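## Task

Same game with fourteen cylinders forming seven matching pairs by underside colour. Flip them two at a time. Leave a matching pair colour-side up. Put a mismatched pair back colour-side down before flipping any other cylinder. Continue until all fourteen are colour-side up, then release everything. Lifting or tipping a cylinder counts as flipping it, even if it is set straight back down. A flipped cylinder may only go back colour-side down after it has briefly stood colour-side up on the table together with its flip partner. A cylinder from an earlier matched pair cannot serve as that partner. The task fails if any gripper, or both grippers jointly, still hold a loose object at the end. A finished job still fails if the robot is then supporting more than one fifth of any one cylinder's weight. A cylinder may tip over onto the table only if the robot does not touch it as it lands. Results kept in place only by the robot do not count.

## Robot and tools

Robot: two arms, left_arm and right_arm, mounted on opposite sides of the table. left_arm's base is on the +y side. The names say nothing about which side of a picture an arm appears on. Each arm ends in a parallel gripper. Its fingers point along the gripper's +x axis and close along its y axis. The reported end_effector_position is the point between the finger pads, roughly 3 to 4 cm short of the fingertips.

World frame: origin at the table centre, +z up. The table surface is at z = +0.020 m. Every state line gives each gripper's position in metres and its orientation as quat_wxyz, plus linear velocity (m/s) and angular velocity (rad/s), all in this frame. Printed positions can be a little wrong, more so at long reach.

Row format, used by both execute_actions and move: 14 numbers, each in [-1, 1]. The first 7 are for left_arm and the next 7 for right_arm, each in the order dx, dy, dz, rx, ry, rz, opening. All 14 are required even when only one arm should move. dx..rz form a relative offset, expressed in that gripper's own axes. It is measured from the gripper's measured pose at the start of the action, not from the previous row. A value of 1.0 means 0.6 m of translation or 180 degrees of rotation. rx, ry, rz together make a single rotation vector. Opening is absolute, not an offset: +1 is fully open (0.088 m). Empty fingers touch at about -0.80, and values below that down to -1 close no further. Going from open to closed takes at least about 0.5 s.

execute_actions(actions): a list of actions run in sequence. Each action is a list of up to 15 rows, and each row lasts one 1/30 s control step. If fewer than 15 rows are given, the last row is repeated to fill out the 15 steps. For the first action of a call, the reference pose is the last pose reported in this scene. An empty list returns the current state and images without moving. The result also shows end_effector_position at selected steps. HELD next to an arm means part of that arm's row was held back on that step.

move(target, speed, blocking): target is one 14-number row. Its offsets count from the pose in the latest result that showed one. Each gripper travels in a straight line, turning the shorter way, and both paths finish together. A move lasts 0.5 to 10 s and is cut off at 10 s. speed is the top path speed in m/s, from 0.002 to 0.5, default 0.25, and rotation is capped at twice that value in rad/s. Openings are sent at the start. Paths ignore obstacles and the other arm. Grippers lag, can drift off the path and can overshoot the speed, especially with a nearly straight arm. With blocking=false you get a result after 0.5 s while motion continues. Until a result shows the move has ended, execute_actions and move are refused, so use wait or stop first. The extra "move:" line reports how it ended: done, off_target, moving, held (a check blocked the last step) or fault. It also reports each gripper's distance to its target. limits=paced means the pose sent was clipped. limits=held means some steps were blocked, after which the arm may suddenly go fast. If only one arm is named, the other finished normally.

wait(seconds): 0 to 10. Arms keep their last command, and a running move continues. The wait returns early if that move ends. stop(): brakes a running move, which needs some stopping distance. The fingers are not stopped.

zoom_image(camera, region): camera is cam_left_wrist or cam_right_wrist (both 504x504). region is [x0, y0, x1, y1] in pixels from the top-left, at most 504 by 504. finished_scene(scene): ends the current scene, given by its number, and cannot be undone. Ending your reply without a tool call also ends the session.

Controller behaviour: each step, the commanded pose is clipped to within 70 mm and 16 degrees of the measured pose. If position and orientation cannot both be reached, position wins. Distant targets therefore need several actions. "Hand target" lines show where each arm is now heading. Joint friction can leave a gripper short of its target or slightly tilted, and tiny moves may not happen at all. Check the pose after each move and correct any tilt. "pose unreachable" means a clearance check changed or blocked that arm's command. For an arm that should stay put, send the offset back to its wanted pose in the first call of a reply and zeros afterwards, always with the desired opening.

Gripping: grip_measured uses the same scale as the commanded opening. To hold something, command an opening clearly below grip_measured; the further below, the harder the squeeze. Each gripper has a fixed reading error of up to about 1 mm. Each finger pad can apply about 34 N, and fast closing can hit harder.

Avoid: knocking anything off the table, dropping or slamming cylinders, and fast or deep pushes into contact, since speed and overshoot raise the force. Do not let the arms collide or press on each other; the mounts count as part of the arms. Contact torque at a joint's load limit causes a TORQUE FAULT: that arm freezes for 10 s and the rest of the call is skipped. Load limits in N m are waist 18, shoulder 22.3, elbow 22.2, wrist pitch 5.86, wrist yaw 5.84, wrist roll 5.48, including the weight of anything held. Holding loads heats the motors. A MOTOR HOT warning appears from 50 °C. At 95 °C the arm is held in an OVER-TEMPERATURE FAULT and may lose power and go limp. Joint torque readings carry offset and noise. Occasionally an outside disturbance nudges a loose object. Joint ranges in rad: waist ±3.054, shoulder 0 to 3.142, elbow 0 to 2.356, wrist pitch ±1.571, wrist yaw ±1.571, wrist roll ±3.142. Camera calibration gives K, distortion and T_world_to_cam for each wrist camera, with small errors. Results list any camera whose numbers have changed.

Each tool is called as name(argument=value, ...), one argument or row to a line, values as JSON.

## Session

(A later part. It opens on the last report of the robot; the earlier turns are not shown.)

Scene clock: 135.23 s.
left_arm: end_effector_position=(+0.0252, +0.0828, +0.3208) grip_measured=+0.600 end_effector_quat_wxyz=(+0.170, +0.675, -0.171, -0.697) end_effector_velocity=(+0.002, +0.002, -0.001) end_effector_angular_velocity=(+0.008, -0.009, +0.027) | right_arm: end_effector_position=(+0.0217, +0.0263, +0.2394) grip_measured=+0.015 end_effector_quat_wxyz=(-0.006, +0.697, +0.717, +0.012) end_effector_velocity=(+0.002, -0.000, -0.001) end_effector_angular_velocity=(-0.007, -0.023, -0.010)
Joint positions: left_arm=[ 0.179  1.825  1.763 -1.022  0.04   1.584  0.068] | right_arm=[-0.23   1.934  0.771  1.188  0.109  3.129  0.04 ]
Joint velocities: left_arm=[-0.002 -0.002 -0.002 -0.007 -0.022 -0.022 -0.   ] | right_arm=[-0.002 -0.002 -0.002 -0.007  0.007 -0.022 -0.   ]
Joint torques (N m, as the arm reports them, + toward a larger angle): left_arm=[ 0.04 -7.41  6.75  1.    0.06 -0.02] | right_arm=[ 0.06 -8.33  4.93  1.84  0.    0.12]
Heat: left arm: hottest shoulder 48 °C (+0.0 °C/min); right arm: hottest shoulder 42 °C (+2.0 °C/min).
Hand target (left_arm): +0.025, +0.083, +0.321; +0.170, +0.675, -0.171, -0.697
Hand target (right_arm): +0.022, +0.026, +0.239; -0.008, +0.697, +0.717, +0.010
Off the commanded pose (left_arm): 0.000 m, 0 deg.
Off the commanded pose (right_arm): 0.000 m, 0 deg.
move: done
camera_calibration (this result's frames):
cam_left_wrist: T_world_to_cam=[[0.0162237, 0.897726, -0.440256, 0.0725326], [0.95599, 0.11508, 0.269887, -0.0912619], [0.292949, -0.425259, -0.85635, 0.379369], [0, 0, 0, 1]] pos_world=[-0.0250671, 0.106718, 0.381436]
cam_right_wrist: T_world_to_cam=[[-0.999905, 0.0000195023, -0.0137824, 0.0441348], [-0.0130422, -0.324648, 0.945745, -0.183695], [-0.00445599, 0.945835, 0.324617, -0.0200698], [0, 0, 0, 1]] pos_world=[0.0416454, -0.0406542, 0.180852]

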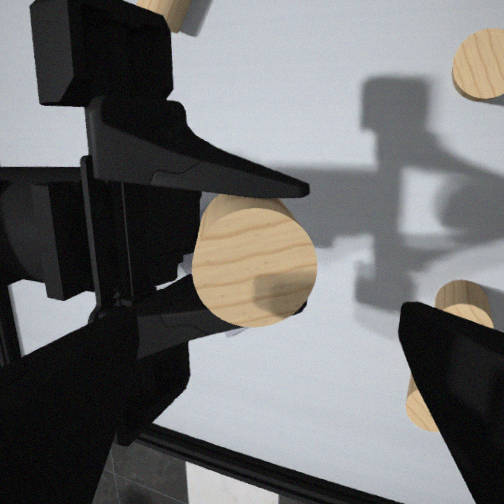

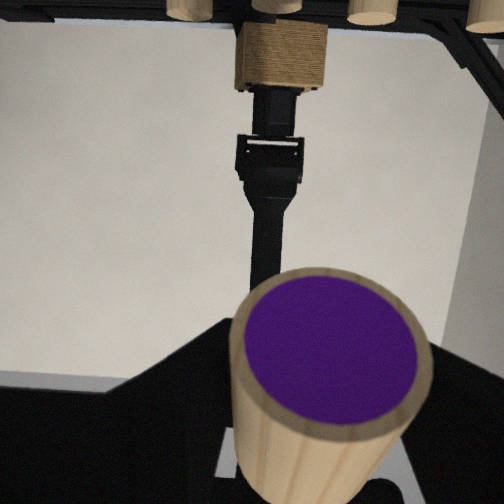

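move(
  target=[0.099,0.002,0.006,0,0.012,0,0.6, 0,0,0,0,0,0,-0.4],
  speed=0.1,
)

move(
  target=[0,0,0,0,0,0,-0.4, 0,0,0,0,0,0,-0.4],
)

move(
  target=[0,0,0,0,0,0,-0.4, 0,0,0,0,0,0,1],
)

move(
  target=[0,0,0,0,0,0,-0.4, -0.2,0,0,0,0,0,1],
)

move(
  target=[0.127,-0.202,-0.01,0,0,-0.16,-0.4, 0,0,0,0,0,0,1],
)

move(
  target=[0.11,0,0,0,0,-0.006,-0.4, 0,0,0,0,0,0,1],
  speed=0.06,
)

Scene clock: 139.77 s.
left_arm: end_effector_position=(+0.0202, +0.0545, +0.2736) grip_measured=+0.600 end_effector_quat_wxyz=(+0.175, +0.686, -0.172, -0.685) end_effector_velocity=(-0.000, +0.003, -0.000) end_effector_angular_velocity=(+0.007, -0.003, +0.007) | right_arm: end_effector_position=(+0.0217, +0.0263, +0.2394) grip_measured=+0.016 end_effector_quat_wxyz=(-0.006, +0.697, +0.717, +0.012) end_effector_velocity=(+0.002, -0.000, -0.001) end_effector_angular_velocity=(-0.007, -0.008, -0.010)
Joint positions: left_arm=[ 0.152  1.914  1.689 -0.85  -0.004  1.562  0.068] | right_arm=[-0.23   1.934  0.771  1.188  0.109  3.13   0.04 ]
Joint velocities: left_arm=[-0.002 -0.007 -0.007 -0.007 -0.007 -0.007 -0.   ] | right_arm=[-0.002 -0.002 -0.002 -0.007  0.007 -0.007 -0.   ]
Joint torques (N m, as the arm reports them, + toward a larger angle): left_arm=[-0.31 -7.37  6.17  1.26 -0.17 -0.12] | right_arm=[ 0.03 -8.45  4.96  1.84  0.   -0.04]
Heat: left arm: hottest shoulder 48 °C (+0.0 °C/min); right arm: hottest shoulder 42 °C (+3.0 °C/min).
Hand target (left_arm): +0.020, +0.054, +0.269; +0.173, +0.688, -0.168, -0.684
Hand target (right_arm): +0.022, +0.026, +0.239; -0.006, +0.697, +0.717, +0.012
Off the commanded pose (left_arm): 0.005 m, 1 deg.
Off the commanded pose (right_arm): 0.000 m, 0 deg.
move: done
camera_calibration (this result's frames):
cam_left_wrist: T_world_to_cam=[[0.0167051, 0.894345, -0.447066, 0.0792883], [0.946145, 0.130442, 0.296301, -0.0783769], [0.323311, -0.427939, -0.844001, 0.32451], [0, 0, 0, 1]] pos_world=[-0.0320863, 0.078183, 0.332557]
cam_right_wrist: T_world_to_cam=[[-0.99991, 0.0000098004, -0.0134013, 0.0440439], [-0.0126786, -0.324637, 0.945754, -0.183705], [-0.00434129, 0.945839, 0.324608, -0.0200703], [0, 0, 0, 1]] pos_world=[0.0416237, -0.0406547, 0.180845]

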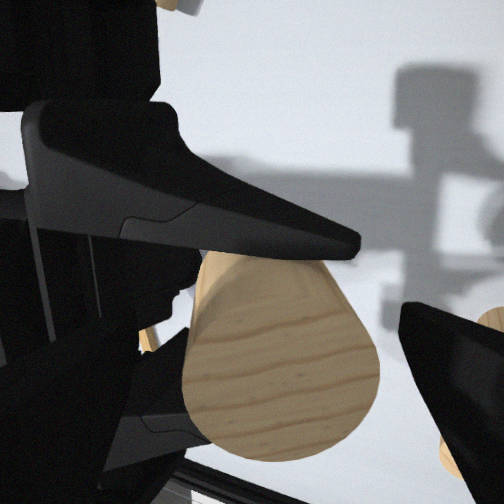

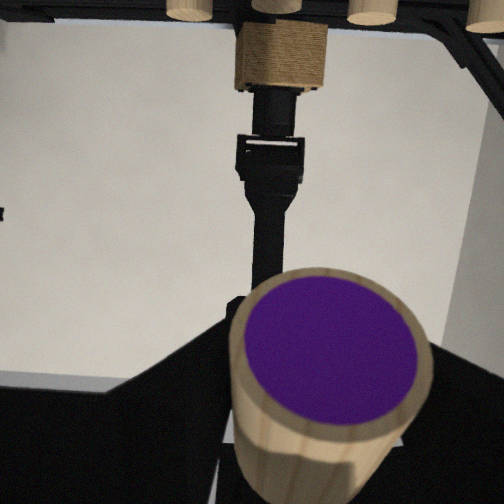

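Scene clock: 140.27 s.
left_arm: end_effector_position=(+0.0203, +0.0545, +0.2736) grip_measured=+0.038 end_effector_quat_wxyz=(+0.175, +0.686, -0.172, -0.685) end_effector_velocity=(-0.000, +0.001, +0.001) end_effector_angular_velocity=(+0.002, -0.003, +0.007) | right_arm: end_effector_position=(+0.0216, +0.0262, +0.2392) grip_measured=+0.016 end_effector_quat_wxyz=(-0.006, +0.696, +0.717, +0.012) end_effector_velocity=(+0.002, -0.000, -0.001) end_effector_angular_velocity=(-0.007, +0.006, +0.000)
Joint positions: left_arm=[ 0.152  1.914  1.689 -0.85  -0.004  1.562  0.041] | right_arm=[-0.23   1.934  0.77   1.188  0.109  3.13   0.04 ]
Joint velocities: left_arm=[-0.002 -0.002  0.002 -0.007 -0.007 -0.007 -0.   ] | right_arm=[-0.007 -0.002 -0.002 -0.007 -0.007  0.007 -0.   ]
Joint torques (N m, as the arm reports them, + toward a larger angle): left_arm=[-0.1  -8.07  6.75  1.02  0.02  0.04] | right_arm=[ 0.   -8.39  4.98  1.86  0.   -0.03]
Heat: left arm: hottest shoulder 48 °C (-1.0 °C/min); right arm: hottest shoulder 42 °C (+3.0 °C/min).
Hand target (left_arm): +0.020, +0.054, +0.274; +0.175, +0.686, -0.172, -0.685
Hand target (right_arm): +0.022, +0.026, +0.239; -0.006, +0.696, +0.717, +0.012
Off the commanded pose (left_arm): 0.000 m, 0 deg.
Off the commanded pose (right_arm): 0.000 m, 0 deg.
move: done
camera_calibration (this result's frames):
cam_left_wrist: T_world_to_cam=[[0.0163115, 0.894353, -0.447065, 0.079295], [0.946032, 0.130932, 0.296446, -0.0784954], [0.323663, -0.427774, -0.84395, 0.324461], [0, 0, 0, 1]] pos_world=[-0.0320502, 0.0781559, 0.332549]
cam_right_wrist: T_world_to_cam=[[-0.999909, -0.000381807, -0.0135065, 0.0439029], [-0.0126546, -0.323927, 0.945997, -0.183603], [-0.0047363, 0.946082, 0.323893, -0.0197389], [0, 0, 0, 1]] pos_world=[0.041482, -0.0407825, 0.180674]

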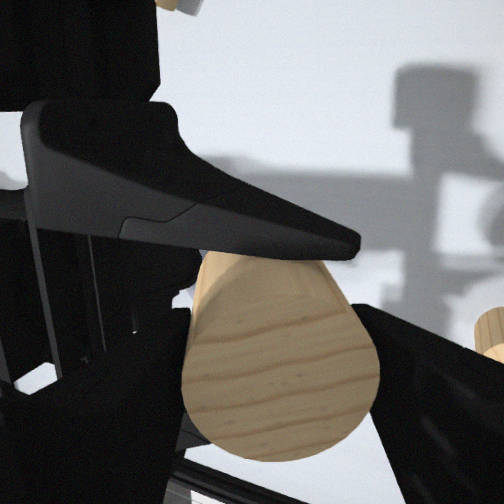

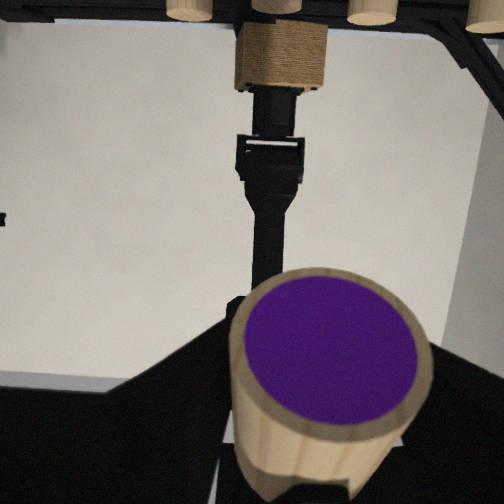

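Scene clock: 140.97 s.
left_arm: end_effector_position=(+0.0203, +0.0546, +0.2734) grip_measured=+0.037 end_effector_quat_wxyz=(+0.175, +0.686, -0.171, -0.685) end_effector_velocity=(-0.002, +0.002, -0.001) end_effector_angular_velocity=(+0.007, +0.010, +0.001) | right_arm: end_effector_position=(+0.0216, +0.0262, +0.2393) grip_measured=+1.000 end_effector_quat_wxyz=(-0.006, +0.696, +0.717, +0.012) end_effector_velocity=(-0.002, -0.001, -0.001) end_effector_angular_velocity=(-0.007, -0.009, +0.019)
Joint positions: left_arm=[ 0.152  1.914  1.689 -0.85  -0.004  1.562  0.041] | right_arm=[-0.23   1.934  0.771  1.188  0.109  3.13   0.088]
Joint velocities: left_arm=[-0.002 -0.002 -0.002 -0.007  0.007 -0.007 -0.   ] | right_arm=[-0.002 -0.002 -0.002 -0.007 -0.022 -0.007  0.   ]
Joint torques (N m, as the arm reports them, + toward a larger angle): left_arm=[-0.06 -7.94  6.75  1.03  0.05 -0.03] | right_arm=[ 0.07 -8.32  4.97  1.84  0.01 -0.03]
Heat: left arm: hottest shoulder 48 °C (-1.0 °C/min); right arm: hottest shoulder 42 °C (+3.1 °C/min).
Hand target (left_arm): +0.020, +0.055, +0.273; +0.175, +0.686, -0.171, -0.685
Hand target (right_arm): +0.022, +0.026, +0.239; -0.006, +0.696, +0.717, +0.012
Off the commanded pose (left_arm): 0.000 m, 0 deg.
Off the commanded pose (right_arm): 0.000 m, 0 deg.
move: done
camera_calibration (this result's frames):
cam_left_wrist: T_world_to_cam=[[0.0163123, 0.894523, -0.446724, 0.0790674], [0.946031, 0.130819, 0.296498, -0.0784728], [0.323664, -0.427452, -0.844113, 0.324404], [0, 0, 0, 1]] pos_world=[-0.03205, 0.0782052, 0.332422]
cam_right_wrist: T_world_to_cam=[[-0.999914, -0.00038627, -0.0130727, 0.0437909], [-0.0122411, -0.324274, 0.945884, -0.183685], [-0.00460451, 0.945963, 0.324242, -0.0199377], [0, 0, 0, 1]] pos_world=[0.0414469, -0.0406869, 0.180782]

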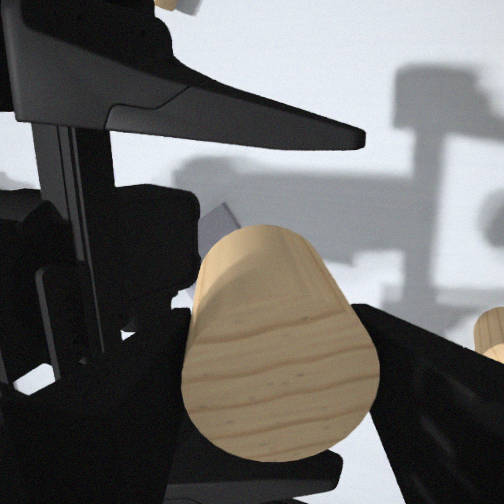

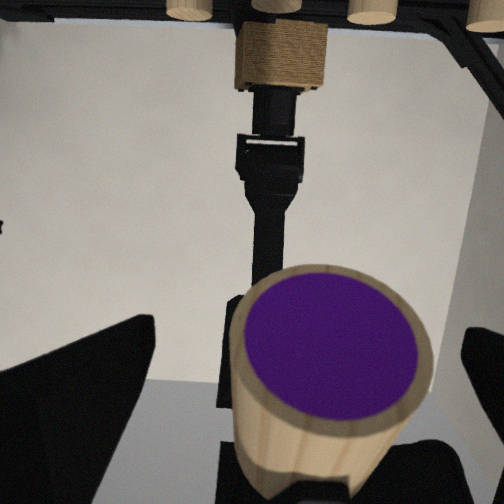

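Scene clock: 142.03 s.
left_arm: end_effector_position=(+0.0203, +0.0546, +0.2734) grip_measured=+0.036 end_effector_quat_wxyz=(+0.175, +0.686, -0.171, -0.685) end_effector_velocity=(-0.000, +0.005, -0.002) end_effector_angular_velocity=(+0.022, +0.004, +0.020) | right_arm: end_effector_position=(+0.0253, -0.0906, +0.2378) grip_measured=+1.000 end_effector_quat_wxyz=(-0.008, +0.696, +0.718, +0.012) end_effector_velocity=(-0.002, -0.002, +0.000) end_effector_angular_velocity=(-0.002, -0.008, +0.019)
Joint positions: left_arm=[ 0.152  1.914  1.689 -0.85  -0.004  1.562  0.041] | right_arm=[-0.173  1.6    0.296  1.333  0.165  3.13   0.088]
Joint velocities: left_arm=[-0.002 -0.002 -0.002 -0.022 -0.007 -0.022 -0.   ] | right_arm=[-0.002 -0.012 -0.007 -0.007 -0.022 -0.007  0.   ]
Joint torques (N m, as the arm reports them, + toward a larger angle): left_arm=[ 0.01 -8.05  6.87  0.99  0.05 -0.01] | right_arm=[ 0.35 -6.01  2.87  1.81  0.12 -0.05]
Heat: left arm: hottest shoulder 48 °C (-1.0 °C/min); right arm: hottest shoulder 42 °C (+3.0 °C/min).
Hand target (left_arm): +0.020, +0.055, +0.273; +0.175, +0.686, -0.171, -0.685
Hand target (right_arm): +0.025, -0.094, +0.237; -0.006, +0.697, +0.717, +0.012
Off the commanded pose (left_arm): 0.000 m, 0 deg.
Off the commanded pose (right_arm): 0.003 m, 0 deg.
move: done
camera_calibration (this result's frames):
cam_left_wrist: T_world_to_cam=[[0.0163123, 0.894523, -0.446724, 0.0790674], [0.946031, 0.130819, 0.296498, -0.0784728], [0.323664, -0.427452, -0.844113, 0.324404], [0, 0, 0, 1]] pos_world=[-0.03205, 0.0782052, 0.332422]
cam_right_wrist: T_world_to_cam=[[-0.999936, -0.000730464, -0.0112611, 0.0470176], [-0.0103987, -0.32796, 0.944634, -0.220155], [-0.00438322, 0.944691, 0.327932, 0.0900599], [0, 0, 0, 1]] pos_world=[0.0451201, -0.157247, 0.178962]

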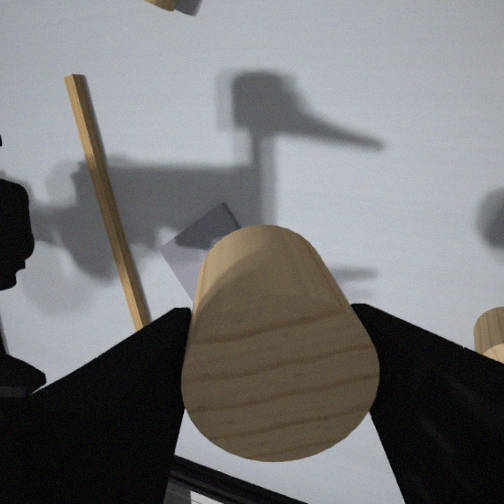

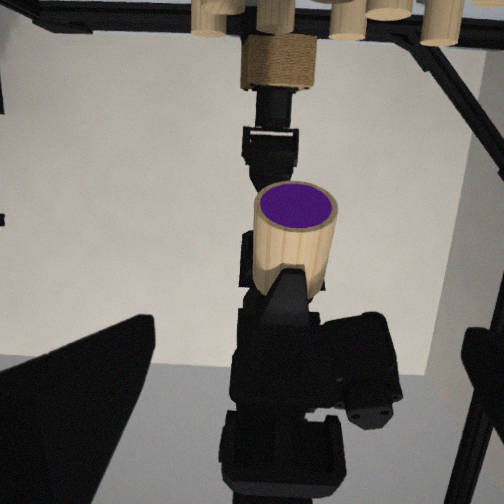

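Scene clock: 143.47 s.
left_arm: end_effector_position=(+0.0262, +0.1237, +0.1514) grip_measured=+0.035 end_effector_quat_wxyz=(+0.005, +0.709, +0.002, -0.706) end_effector_velocity=(+0.000, +0.006, -0.002) end_effector_angular_velocity=(+0.027, -0.007, +0.005) | right_arm: end_effector_position=(+0.0253, -0.0906, +0.2377) grip_measured=+1.000 end_effector_quat_wxyz=(-0.008, +0.696, +0.718, +0.012) end_effector_velocity=(-0.000, -0.001, +0.000) end_effector_angular_velocity=(-0.002, -0.008, +0.014)
Joint positions: left_arm=[ 0.166  2.099  1.571 -1.038 -0.004  1.57   0.041] | right_arm=[-0.173  1.6    0.295  1.333  0.165  3.13   0.088]
Joint velocities: left_arm=[-0.002  0.002 -0.002 -0.022 -0.007 -0.007 -0.   ] | right_arm=[-0.007 -0.007 -0.002 -0.007 -0.022 -0.007  0.   ]
Joint torques (N m, as the arm reports them, + toward a larger angle): left_arm=[ 0.23 -7.64  5.45 -0.01  0.21  0.12] | right_arm=[ 0.05 -5.18  4.27  1.83  0.01 -0.02]
Heat: left arm: hottest shoulder 48 °C (-1.0 °C/min); right arm: hottest shoulder 42 °C (+3.0 °C/min).
Hand target (left_arm): +0.026, +0.126, +0.149; +0.001, +0.707, +0.006, -0.707
Hand target (right_arm): +0.025, -0.091, +0.238; -0.008, +0.696, +0.718, +0.012
Off the commanded pose (left_arm): 0.003 m, 1 deg.
Off the commanded pose (right_arm): 0.000 m, 0 deg.
move: done
camera_calibration (this result's frames):
cam_left_wrist: T_world_to_cam=[[0.0114581, 0.999546, 0.0278536, -0.122054], [0.945418, -0.0199011, 0.325251, -0.0426079], [0.325658, 0.0226066, -0.945217, 0.208595], [0, 0, 0, 1]] pos_world=[-0.0262497, 0.116435, 0.214425]
cam_right_wrist: T_world_to_cam=[[-0.999935, -0.000734692, -0.0113349, 0.0470492], [-0.0104687, -0.327607, 0.944756, -0.220054], [-0.00440751, 0.944814, 0.327578, 0.0902739], [0, 0, 0, 1]] pos_world=[0.0451403, -0.157349, 0.178859]

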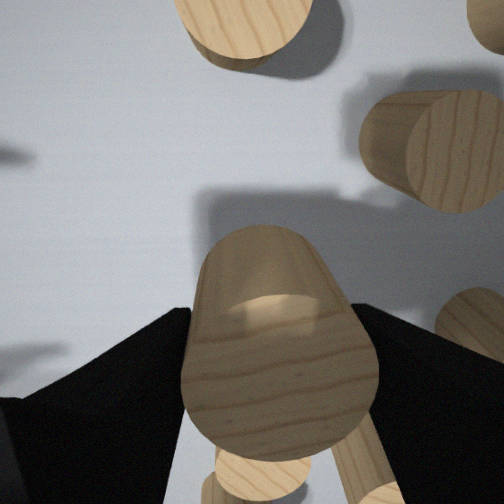

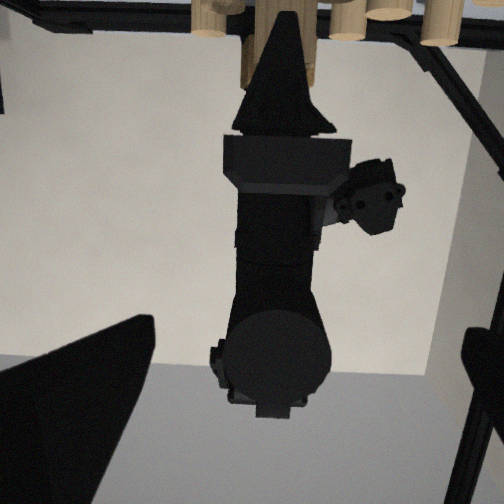

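Scene clock: 144.90 s.
left_arm: end_effector_position=(+0.0262, +0.1221, +0.0893) grip_measured=+0.035 end_effector_quat_wxyz=(+0.001, +0.709, +0.006, -0.706) end_effector_velocity=(-0.004, -0.004, +0.000) end_effector_angular_velocity=(-0.022, +0.007, +0.000) | right_arm: end_effector_position=(+0.0253, -0.0906, +0.2377) grip_measured=+1.000 end_effector_quat_wxyz=(-0.008, +0.696, +0.718, +0.012) end_effector_velocity=(-0.000, -0.001, -0.002) end_effector_angular_velocity=(-0.007, -0.009, +0.005)
Joint positions: left_arm=[ 0.166  2.203  1.474 -0.847 -0.004  1.57   0.041] | right_arm=[-0.173  1.6    0.295  1.333  0.165  3.13   0.088]
Joint velocities: left_arm=[-0.007 -0.002 -0.002  0.022  0.007 -0.007  0.   ] | right_arm=[-0.002 -0.002 -0.002 -0.007 -0.007 -0.007  0.   ]
Joint torques (N m, as the arm reports them, + toward a larger angle): left_arm=[ 0.08 -7.55  4.89  0.39  0.05  0.06] | right_arm=[ 0.04 -5.13  4.29  1.83  0.01 -0.03]
Heat: left arm: hottest shoulder 48 °C (-1.0 °C/min); right arm: hottest shoulder 42 °C (+3.0 °C/min).
Hand target (left_arm): +0.027, +0.124, +0.086; -0.001, +0.709, +0.009, -0.706
Hand target (right_arm): +0.025, -0.091, +0.238; -0.008, +0.696, +0.718, +0.012
Off the commanded pose (left_arm): 0.004 m, 0 deg.
Off the commanded pose (right_arm): 0.000 m, 0 deg.
move: done
camera_calibration (this result's frames):
cam_left_wrist: T_world_to_cam=[[0.0114613, 0.999206, 0.0381455, -0.119592], [0.94545, -0.0232494, 0.324936, -0.0220339], [0.325565, 0.0323405, -0.944966, 0.148759], [0, 0, 0, 1]] pos_world=[-0.0262283, 0.114174, 0.152294]
cam_right_wrist: T_world_to_cam=[[-0.999935, -0.000734692, -0.0113349, 0.0470492], [-0.0104687, -0.327607, 0.944756, -0.220054], [-0.00440751, 0.944814, 0.327578, 0.0902739], [0, 0, 0, 1]] pos_world=[0.0451403, -0.157349, 0.178859]

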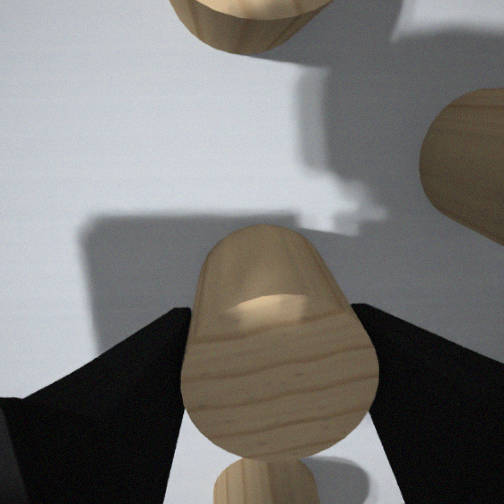

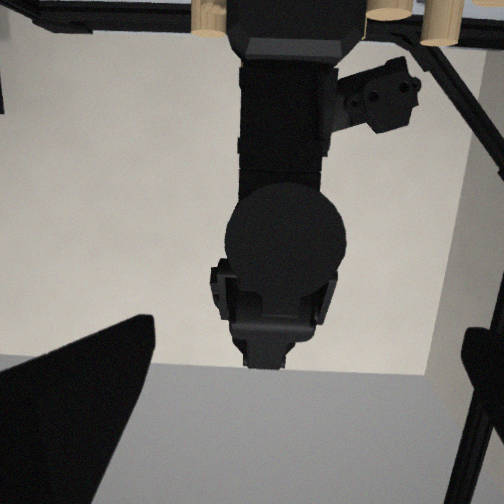

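execute_actions(
  actions=[],
)

Scene clock: 152.07 s.
left_arm: end_effector_position=(+0.0262, +0.1220, +0.0891) grip_measured=+0.034 end_effector_quat_wxyz=(+0.002, +0.709, +0.005, -0.706) end_effector_velocity=(+0.000, +0.002, +0.000) end_effector_angular_velocity=(+0.007, -0.007, +0.005) | right_arm: end_effector_position=(+0.0253, -0.0907, +0.2378) grip_measured=+1.000 end_effector_quat_wxyz=(-0.008, +0.696, +0.718, +0.012) end_effector_velocity=(-0.000, -0.001, -0.002) end_effector_angular_velocity=(-0.006, -0.024, +0.004)
Joint positions: left_arm=[ 0.166  2.204  1.473 -0.846 -0.004  1.57   0.041] | right_arm=[-0.173  1.6    0.295  1.333  0.165  3.13   0.088]
Joint velocities: left_arm=[-0.002 -0.002 -0.002 -0.007 -0.007 -0.007 -0.   ] | right_arm=[-0.002 -0.002 -0.002 -0.007 -0.007 -0.022  0.   ]
Joint torques (N m, as the arm reports them, + toward a larger angle): left_arm=[ 0.17 -7.59  4.94  0.35  0.08  0.05] | right_arm=[ 0.08 -5.15  4.3   1.83 -0.01 -0.03]
Heat: left arm: hottest shoulder 48 °C (+0.0 °C/min); right arm: hottest shoulder 41 °C (+1.0 °C/min).
Hand target (left_arm): +0.027, +0.124, +0.086; -0.001, +0.709, +0.009, -0.706
Hand target (right_arm): +0.025, -0.091, +0.238; -0.008, +0.696, +0.718, +0.012
Off the commanded pose (left_arm): 0.004 m, 1 deg.
Off the commanded pose (right_arm): 0.000 m, 0 deg.
camera_calibration (this result's frames):
cam_left_wrist: T_world_to_cam=[[0.0114612, 0.999221, 0.0377644, -0.119477], [0.945449, -0.0231255, 0.324949, -0.0219778], [0.325569, 0.03198, -0.944977, 0.148589], [0, 0, 0, 1]] pos_world=[-0.0262278, 0.114124, 0.152067]
cam_right_wrist: T_world_to_cam=[[-0.999936, -0.000730464, -0.0112611, 0.0470372], [-0.0103987, -0.32796, 0.944634, -0.22019], [-0.00438322, 0.944691, 0.327932, 0.0901523], [0, 0, 0, 1]] pos_world=[0.0451396, -0.157345, 0.178965]

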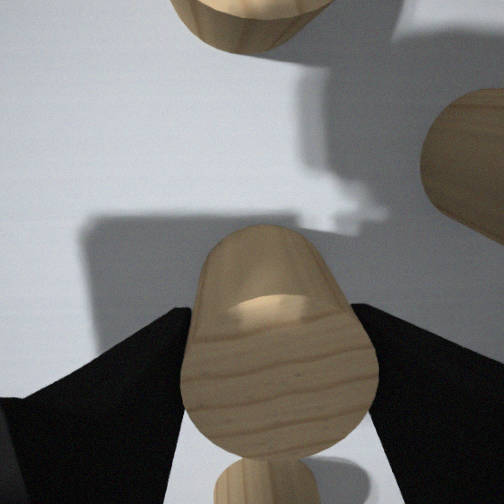

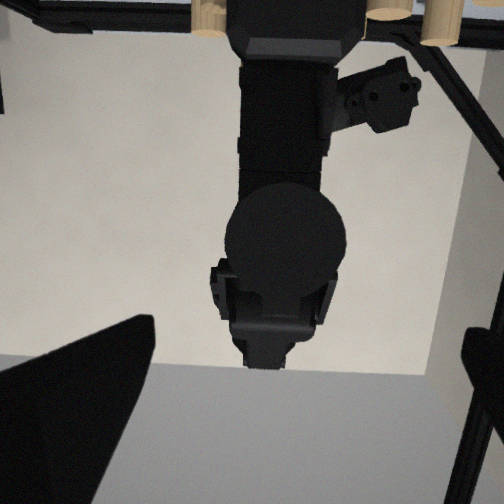

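move(
  target=[0,0,0,0,0,0,0.45,0,0,0,0,0,0,1],
)

move(
  target=[-0.108,0,0,0,0,0,0.45,0,0,0,0,0,0,1],
)

move(
  target=[0,0.007,0.145,0,0,0,0.45,0,0,0,0,0,0,1],
)

Scene clock: 155.73 s.
left_arm: end_effector_position=(+0.0262, +0.1219, +0.0890) grip_measured=+0.449 end_effector_quat_wxyz=(+0.001, +0.709, +0.005, -0.706) end_effector_velocity=(+0.000, -0.003, +0.003) end_effector_angular_velocity=(-0.017, -0.008, +0.005) | right_arm: end_effector_position=(+0.0253, -0.0906, +0.2379) grip_measured=+1.000 end_effector_quat_wxyz=(-0.008, +0.696, +0.718, +0.013) end_effector_velocity=(+0.002, -0.000, -0.002) end_effector_angular_velocity=(-0.007, -0.009, -0.000)
Joint positions: left_arm=[ 0.166  2.204  1.473 -0.846 -0.004  1.571  0.061] | right_arm=[-0.173  1.6    0.296  1.333  0.165  3.13   0.088]
Joint velocities: left_arm=[-0.002 -0.007  0.002  0.007 -0.007 -0.007  0.   ] | right_arm=[-0.007 -0.002 -0.002 -0.007 -0.007 -0.007  0.   ]
Joint torques (N m, as the arm reports them, + toward a larger angle): left_arm=[-0.06 -8.34  5.44  0.18  0.05  0.01] | right_arm=[ 0.09 -5.15  4.3   1.83  0.   -0.03]
Heat: left arm: hottest shoulder 48 °C (+0.0 °C/min); right arm: hottest shoulder 40 °C (+1.0 °C/min).
Hand target (left_arm): +0.026, +0.122, +0.089; +0.002, +0.709, +0.005, -0.706
Hand target (right_arm): +0.025, -0.091, +0.238; -0.008, +0.696, +0.718, +0.013
Off the commanded pose (left_arm): 0.000 m, 0 deg.
Off the commanded pose (right_arm): 0.000 m, 0 deg.
move: done
camera_calibration (this result's frames):
cam_left_wrist: T_world_to_cam=[[0.0118424, 0.999216, 0.037766, -0.119445], [0.945441, -0.0234867, 0.324947, -0.0218875], [0.325579, 0.0318573, -0.944978, 0.148468], [0, 0, 0, 1]] pos_world=[-0.0262303, 0.114108, 0.151923]
cam_right_wrist: T_world_to_cam=[[-0.999937, -0.000726264, -0.0111873, 0.0470056], [-0.0103287, -0.328314, 0.944512, -0.22029], [-0.0043589, 0.944568, 0.328286, 0.0899382], [0, 0, 0, 1]] pos_world=[0.0451194, -0.157243, 0.179068]

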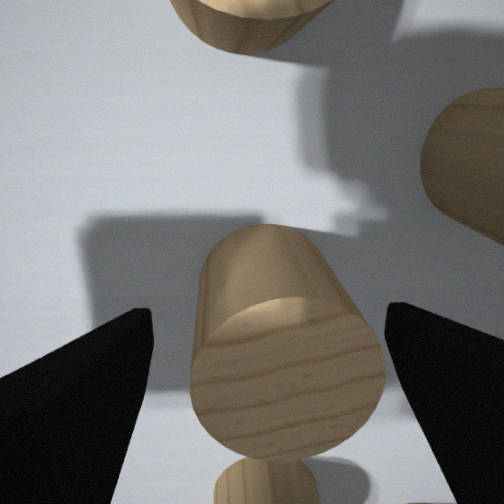

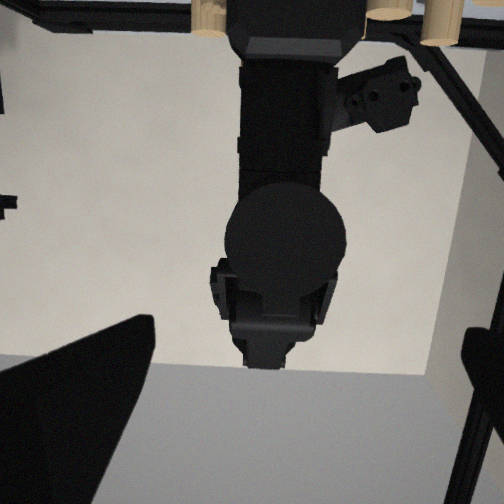

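Scene clock: 156.60 s.
left_arm: end_effector_position=(+0.0262, +0.1239, +0.1478) grip_measured=+0.450 end_effector_quat_wxyz=(-0.004, +0.709, +0.011, -0.706) end_effector_velocity=(-0.002, -0.001, +0.003) end_effector_angular_velocity=(-0.002, -0.007, -0.000) | right_arm: end_effector_position=(+0.0253, -0.0906, +0.2379) grip_measured=+1.000 end_effector_quat_wxyz=(-0.008, +0.696, +0.718, +0.013) end_effector_velocity=(+0.000, -0.001, -0.006) end_effector_angular_velocity=(-0.026, -0.027, +0.004)
Joint positions: left_arm=[ 0.166  2.122  1.593 -1.062 -0.004  1.571  0.061] | right_arm=[-0.173  1.6    0.296  1.333  0.165  3.13   0.088]
Joint velocities: left_arm=[-0.007 -0.002  0.007 -0.007 -0.007 -0.007 -0.   ] | right_arm=[-0.002 -0.002 -0.007 -0.022 -0.007 -0.022  0.   ]
Joint torques (N m, as the arm reports them, + toward a larger angle): left_arm=[-0.14 -9.27  6.87 -0.08  0.02 -0.04] | right_arm=[ 0.05 -5.19  4.27  1.82  0.   -0.04]
Heat: left arm: hottest shoulder 48 °C (+0.0 °C/min); right arm: hottest shoulder 40 °C (+0.0 °C/min).
Hand target (left_arm): +0.026, +0.121, +0.154; +0.001, +0.709, +0.005, -0.706
Hand target (right_arm): +0.025, -0.091, +0.238; -0.008, +0.696, +0.718, +0.013
Off the commanded pose (left_arm): 0.006 m, 1 deg.
Off the commanded pose (right_arm): 0.000 m, 0 deg.
move: done
camera_calibration (this result's frames):
cam_left_wrist: T_world_to_cam=[[0.011849, 0.998524, 0.0530057, -0.125827], [0.945488, -0.0284408, 0.324413, -0.0402404], [0.325442, 0.0462722, -0.944429, 0.202119], [0, 0, 0, 1]] pos_world=[-0.0262402, 0.115144, 0.210611]
cam_right_wrist: T_world_to_cam=[[-0.999937, -0.000726264, -0.0111873, 0.0470056], [-0.0103287, -0.328314, 0.944512, -0.22029], [-0.0043589, 0.944568, 0.328286, 0.0899382], [0, 0, 0, 1]] pos_world=[0.0451194, -0.157243, 0.179068]

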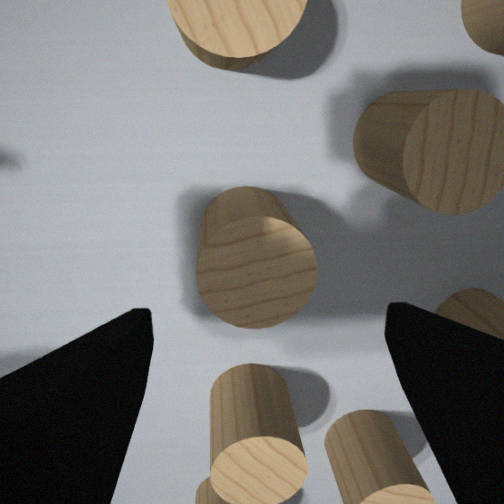

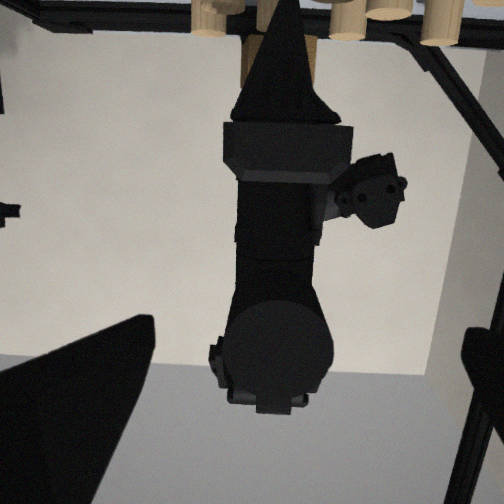

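Scene clock: 157.40 s.
left_arm: end_effector_position=(-0.0596, +0.1209, +0.1480) grip_measured=+0.450 end_effector_quat_wxyz=(-0.005, +0.709, +0.009, -0.705) end_effector_velocity=(+0.006, -0.001, +0.001) end_effector_angular_velocity=(+0.005, -0.039, +0.024) | right_arm: end_effector_position=(+0.0253, -0.0906, +0.2379) grip_measured=+1.000 end_effector_quat_wxyz=(-0.008, +0.696, +0.718, +0.013) end_effector_velocity=(-0.000, -0.001, -0.002) end_effector_angular_velocity=(-0.007, -0.009, +0.005)
Joint positions: left_arm=[-0.045  2.164  1.66  -1.086 -0.001  1.364  0.061] | right_arm=[-0.173  1.6    0.296  1.333  0.165  3.13   0.088]
Joint velocities: left_arm=[ 0.002  0.007  0.017 -0.022 -0.037 -0.022 -0.   ] | right_arm=[-0.002 -0.002 -0.002 -0.007 -0.007 -0.007  0.   ]
Joint torques (N m, as the arm reports them, + toward a larger angle): left_arm=[-0.09 -7.71  6.82 -0.03  0.19 -0.07] | right_arm=[ 0.05 -5.17  4.25  1.82  0.   -0.03]
Heat: left arm: hottest shoulder 48 °C (+0.0 °C/min); right arm: hottest shoulder 40 °C (+0.0 °C/min).
Hand target (left_arm): -0.061, +0.119, +0.147; -0.004, +0.708, +0.011, -0.706
Hand target (right_arm): +0.025, -0.091, +0.238; -0.008, +0.696, +0.718, +0.013
Off the commanded pose (left_arm): 0.002 m, 0 deg.
Off the commanded pose (right_arm): 0.000 m, 0 deg.
move: done
camera_calibration (this result's frames):
cam_left_wrist: T_world_to_cam=[[0.0159673, 0.99854, 0.051599, -0.121333], [0.94503, -0.0319275, 0.325421, 0.0409509], [0.326593, 0.0435666, -0.94416, 0.230714], [0, 0, 0, 1]] pos_world=[-0.112112, 0.112412, 0.210765]
cam_right_wrist: T_world_to_cam=[[-0.999937, -0.000726264, -0.0111873, 0.0470056], [-0.0103287, -0.328314, 0.944512, -0.22029], [-0.0043589, 0.944568, 0.328286, 0.0899382], [0, 0, 0, 1]] pos_world=[0.0451194, -0.157243, 0.179068]

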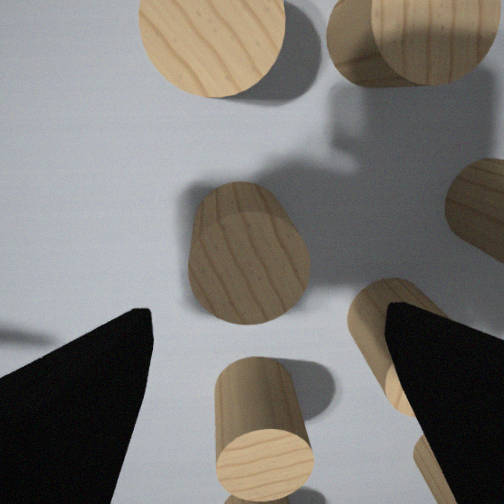

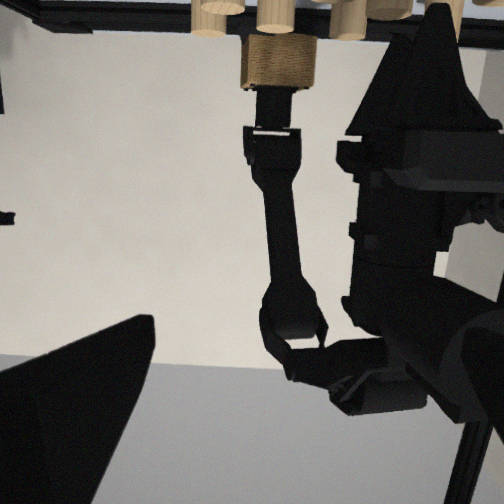

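move(
  target=[0.104,0.001,0.002,0,0,0,0.45,0,0,0,0,0,0,1],
  speed=0.12,
)

move(
  target=[0,0,0,0,0,0,-0.4,0,0,0,0,0,0,1],
)

move(
  target=[-0.13,0,0,0,0,0,-0.4,0,0,0,0,0,0,1],
)

move(
  target=[-0.195,0.105,-0.143,0,0,0.168,-0.4,0,0,0,0,0,0,1],
)

Scene clock: 160.63 s.
left_arm: end_effector_position=(-0.0600, +0.1199, +0.0897) grip_measured=+0.450 end_effector_quat_wxyz=(-0.001, +0.708, +0.006, -0.706) end_effector_velocity=(-0.001, +0.004, -0.001) end_effector_angular_velocity=(+0.013, +0.005, +0.005) | right_arm: end_effector_position=(+0.0253, -0.0906, +0.2379) grip_measured=+1.000 end_effector_quat_wxyz=(-0.008, +0.696, +0.718, +0.013) end_effector_velocity=(-0.000, -0.001, +0.002) end_effector_angular_velocity=(+0.007, +0.009, +0.005)
Joint positions: left_arm=[-0.045  2.242  1.542 -0.882 -0.001  1.362  0.061] | right_arm=[-0.173  1.6    0.296  1.333  0.165  3.13   0.088]
Joint velocities: left_arm=[-0.002 -0.002 -0.007 -0.007  0.007 -0.007  0.   ] | right_arm=[-0.002 -0.002 -0.002  0.007 -0.007  0.007  0.   ]
Joint torques (N m, as the arm reports them, + toward a larger angle): left_arm=[-0.21 -7.92  4.91  0.41  0.06  0.03] | right_arm=[ 0.04 -5.15  4.31  1.84  0.   -0.03]
Heat: left arm: hottest shoulder 48 °C (+0.0 °C/min); right arm: hottest shoulder 40 °C (+0.0 °C/min).
Hand target (left_arm): -0.060, +0.122, +0.086; -0.005, +0.709, +0.009, -0.705
Hand target (right_arm): +0.025, -0.091, +0.238; -0.008, +0.696, +0.718, +0.013
Off the commanded pose (left_arm): 0.004 m, 1 deg.
Off the commanded pose (right_arm): 0.000 m, 0 deg.
move: done
camera_calibration (this result's frames):
cam_left_wrist: T_world_to_cam=[[0.0145254, 0.99897, 0.0429797, -0.116708], [0.945638, -0.0276914, 0.32404, 0.0598709], [0.324896, 0.0359364, -0.945067, 0.176761], [0, 0, 0, 1]] pos_world=[-0.11235, 0.111893, 0.152666]
cam_right_wrist: T_world_to_cam=[[-0.999937, -0.000726264, -0.0111873, 0.0470056], [-0.0103287, -0.328314, 0.944512, -0.22029], [-0.0043589, 0.944568, 0.328286, 0.0899382], [0, 0, 0, 1]] pos_world=[0.0451194, -0.157243, 0.179068]

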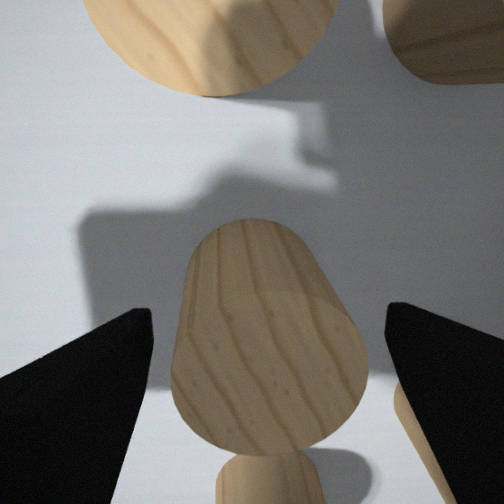

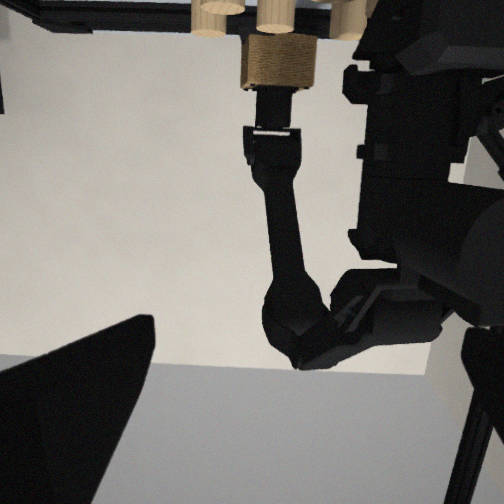

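Scene clock: 161.13 s.
left_arm: end_effector_position=(-0.0600, +0.1198, +0.0897) grip_measured=+0.040 end_effector_quat_wxyz=(-0.001, +0.708, +0.006, -0.706) end_effector_velocity=(-0.001, +0.005, -0.003) end_effector_angular_velocity=(+0.018, +0.004, -0.010) | right_arm: end_effector_position=(+0.0253, -0.0906, +0.2379) grip_measured=+1.000 end_effector_quat_wxyz=(-0.008, +0.696, +0.718, +0.013) end_effector_velocity=(-0.000, +0.001, -0.003) end_effector_angular_velocity=(-0.017, -0.011, +0.005)
Joint positions: left_arm=[-0.045  2.242  1.542 -0.882 -0.001  1.362  0.041] | right_arm=[-0.173  1.6    0.296  1.333  0.165  3.13   0.088]
Joint velocities: left_arm=[-0.002  0.002 -0.007 -0.007  0.007  0.007 -0.   ] | right_arm=[-0.002 -0.002  0.002 -0.022 -0.007 -0.007  0.   ]
Joint torques (N m, as the arm reports them, + toward a larger angle): left_arm=[-0.09 -8.6   5.5   0.18  0.03  0.04] | right_arm=[ 0.04 -5.13  4.28  1.83  0.01 -0.02]
Heat: left arm: hottest shoulder 48 °C (+0.0 °C/min); right arm: hottest shoulder 40 °C (+0.0 °C/min).
Hand target (left_arm): -0.060, +0.120, +0.090; -0.001, +0.708, +0.006, -0.706
Hand target (right_arm): +0.025, -0.091, +0.238; -0.008, +0.696, +0.718, +0.013
Off the commanded pose (left_arm): 0.000 m, 0 deg.
Off the commanded pose (right_arm): 0.000 m, 0 deg.
move: done
camera_calibration (this result's frames):
cam_left_wrist: T_world_to_cam=[[0.0145287, 0.998986, 0.0426052, -0.116594], [0.945663, -0.0275703, 0.323978, 0.0598773], [0.324824, 0.0355832, -0.945105, 0.17681], [0, 0, 0, 1]] pos_world=[-0.112362, 0.111835, 0.152672]
cam_right_wrist: T_world_to_cam=[[-0.999937, -0.000726264, -0.0111873, 0.0470056], [-0.0103287, -0.328314, 0.944512, -0.22029], [-0.0043589, 0.944568, 0.328286, 0.0899382], [0, 0, 0, 1]] pos_world=[0.0451194, -0.157243, 0.179068]

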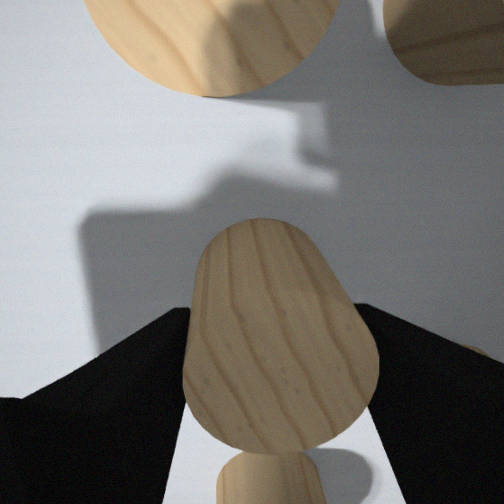

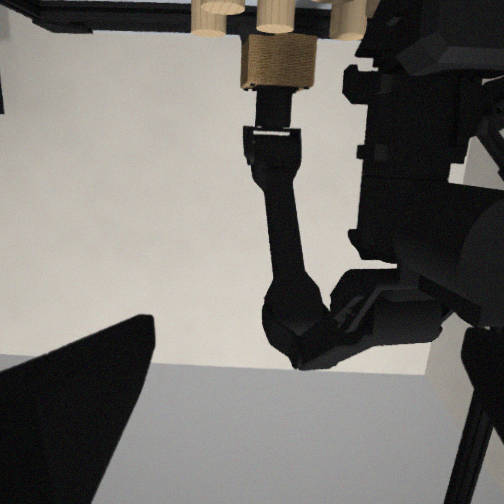

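Scene clock: 162.03 s.
left_arm: end_effector_position=(-0.0597, +0.1212, +0.1618) grip_measured=+0.039 end_effector_quat_wxyz=(-0.006, +0.709, +0.011, -0.705) end_effector_velocity=(+0.001, +0.005, +0.002) end_effector_angular_velocity=(+0.025, -0.013, +0.005) | right_arm: end_effector_position=(+0.0253, -0.0906, +0.2379) grip_measured=+1.000 end_effector_quat_wxyz=(-0.008, +0.696, +0.718, +0.013) end_effector_velocity=(-0.000, -0.001, +0.000) end_effector_angular_velocity=(-0.002, -0.008, +0.005)
Joint positions: left_arm=[-0.045  2.155  1.702 -1.143 -0.001  1.362  0.041] | right_arm=[-0.173  1.6    0.296  1.333  0.165  3.13   0.088]
Joint velocities: left_arm=[-0.002  0.002  0.012 -0.037 -0.007 -0.007 -0.   ] | right_arm=[-0.002 -0.007 -0.002 -0.007 -0.007 -0.007  0.   ]
Joint torques (N m, as the arm reports them, + toward a larger angle): left_arm=[-0.09 -9.3   6.97 -0.05  0.01 -0.04] | right_arm=[ 0.05 -5.22  4.26  1.83 -0.01 -0.03]
Heat: left arm: hottest shoulder 48 °C (+0.0 °C/min); right arm: hottest shoulder 40 °C (+0.0 °C/min).
Hand target (left_arm): -0.061, +0.119, +0.168; -0.001, +0.708, +0.006, -0.706
Hand target (right_arm): +0.025, -0.091, +0.238; -0.008, +0.696, +0.718, +0.013
Off the commanded pose (left_arm): 0.006 m, 1 deg.
Off the commanded pose (right_arm): 0.000 m, 0 deg.
move: done
camera_calibration (this result's frames):
cam_left_wrist: T_world_to_cam=[[0.0143795, 0.998259, 0.057203, -0.12327], [0.944691, -0.0323096, 0.326366, 0.0364397], [0.327646, 0.0493462, -0.943511, 0.243028], [0, 0, 0, 1]] pos_world=[-0.112279, 0.11224, 0.224459]
cam_right_wrist: T_world_to_cam=[[-0.999937, -0.000726264, -0.0111873, 0.0470056], [-0.0103287, -0.328314, 0.944512, -0.22029], [-0.0043589, 0.944568, 0.328286, 0.0899382], [0, 0, 0, 1]] pos_world=[0.0451194, -0.157243, 0.179068]

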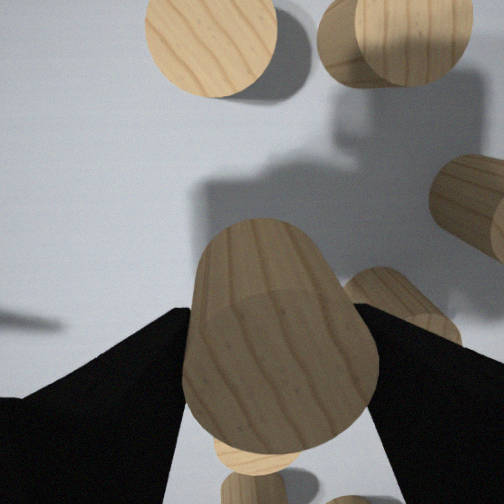

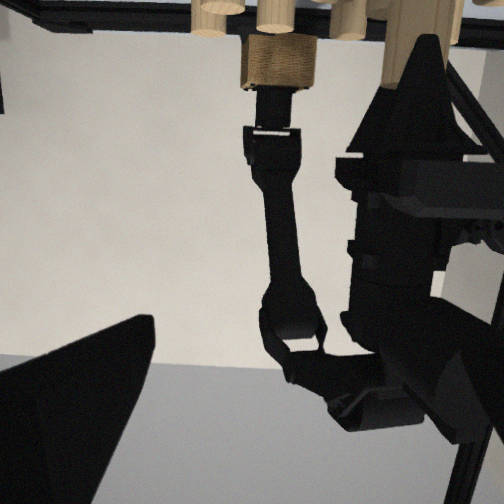

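Scene clock: 163.50 s.
left_arm: end_effector_position=(+0.0250, +0.0570, +0.2687) grip_measured=+0.038 end_effector_quat_wxyz=(+0.169, +0.692, -0.165, -0.682) end_effector_velocity=(-0.002, -0.004, +0.000) end_effector_angular_velocity=(-0.017, +0.010, +0.001) | right_arm: end_effector_position=(+0.0253, -0.0906, +0.2379) grip_measured=+1.000 end_effector_quat_wxyz=(-0.008, +0.696, +0.718, +0.013) end_effector_velocity=(-0.000, -0.001, -0.002) end_effector_angular_velocity=(-0.007, -0.009, +0.005)
Joint positions: left_arm=[ 0.16   1.919  1.684 -0.859 -0.013  1.572  0.041] | right_arm=[-0.173  1.6    0.296  1.333  0.165  3.13   0.088]
Joint velocities: left_arm=[-0.002  0.002 -0.002  0.022  0.007 -0.007 -0.   ] | right_arm=[-0.002 -0.002 -0.002 -0.007 -0.007 -0.007  0.   ]
Joint torques (N m, as the arm reports them, + toward a larger angle): left_arm=[ 0.12 -9.43  7.64  1.26  0.27  0.09] | right_arm=[ 0.01 -5.18  4.25  1.82  0.   -0.04]
Heat: left arm: hottest shoulder 48 °C (+0.0 °C/min); right arm: hottest shoulder 40 °C (+0.0 °C/min).
Hand target (left_arm): +0.025, +0.055, +0.279; +0.177, +0.688, -0.176, -0.682
Hand target (right_arm): +0.025, -0.091, +0.238; -0.008, +0.696, +0.718, +0.013
Off the commanded pose (left_arm): 0.009 m, 2 deg.
Off the commanded pose (right_arm): 0.000 m, 0 deg.
move: off_target (left_arm)
camera_calibration (this result's frames):
cam_left_wrist: T_world_to_cam=[[0.0198017, 0.902955, -0.429278, 0.0694206], [0.941792, 0.127281, 0.31117, -0.085492], [0.335612, -0.410452, -0.847876, 0.319616], [0, 0, 0, 1]] pos_world=[-0.0281259, 0.079385, 0.327398]
cam_right_wrist: T_world_to_cam=[[-0.999937, -0.000726264, -0.0111873, 0.0470056], [-0.0103287, -0.328314, 0.944512, -0.22029], [-0.0043589, 0.944568, 0.328286, 0.0899382], [0, 0, 0, 1]] pos_world=[0.0451194, -0.157243, 0.179068]

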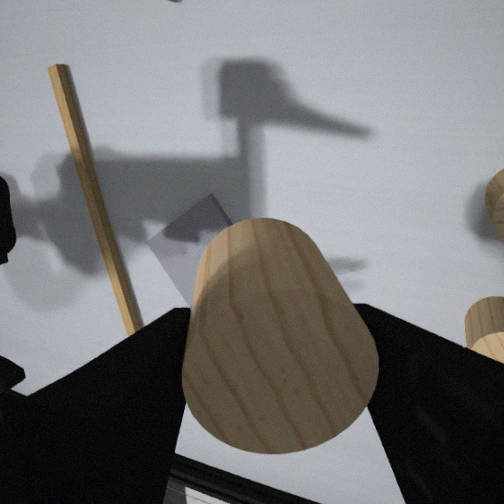

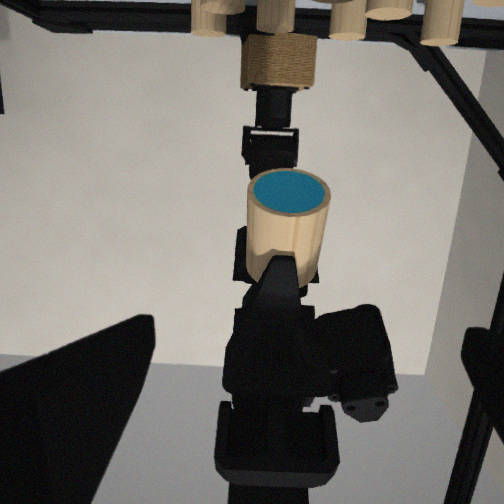

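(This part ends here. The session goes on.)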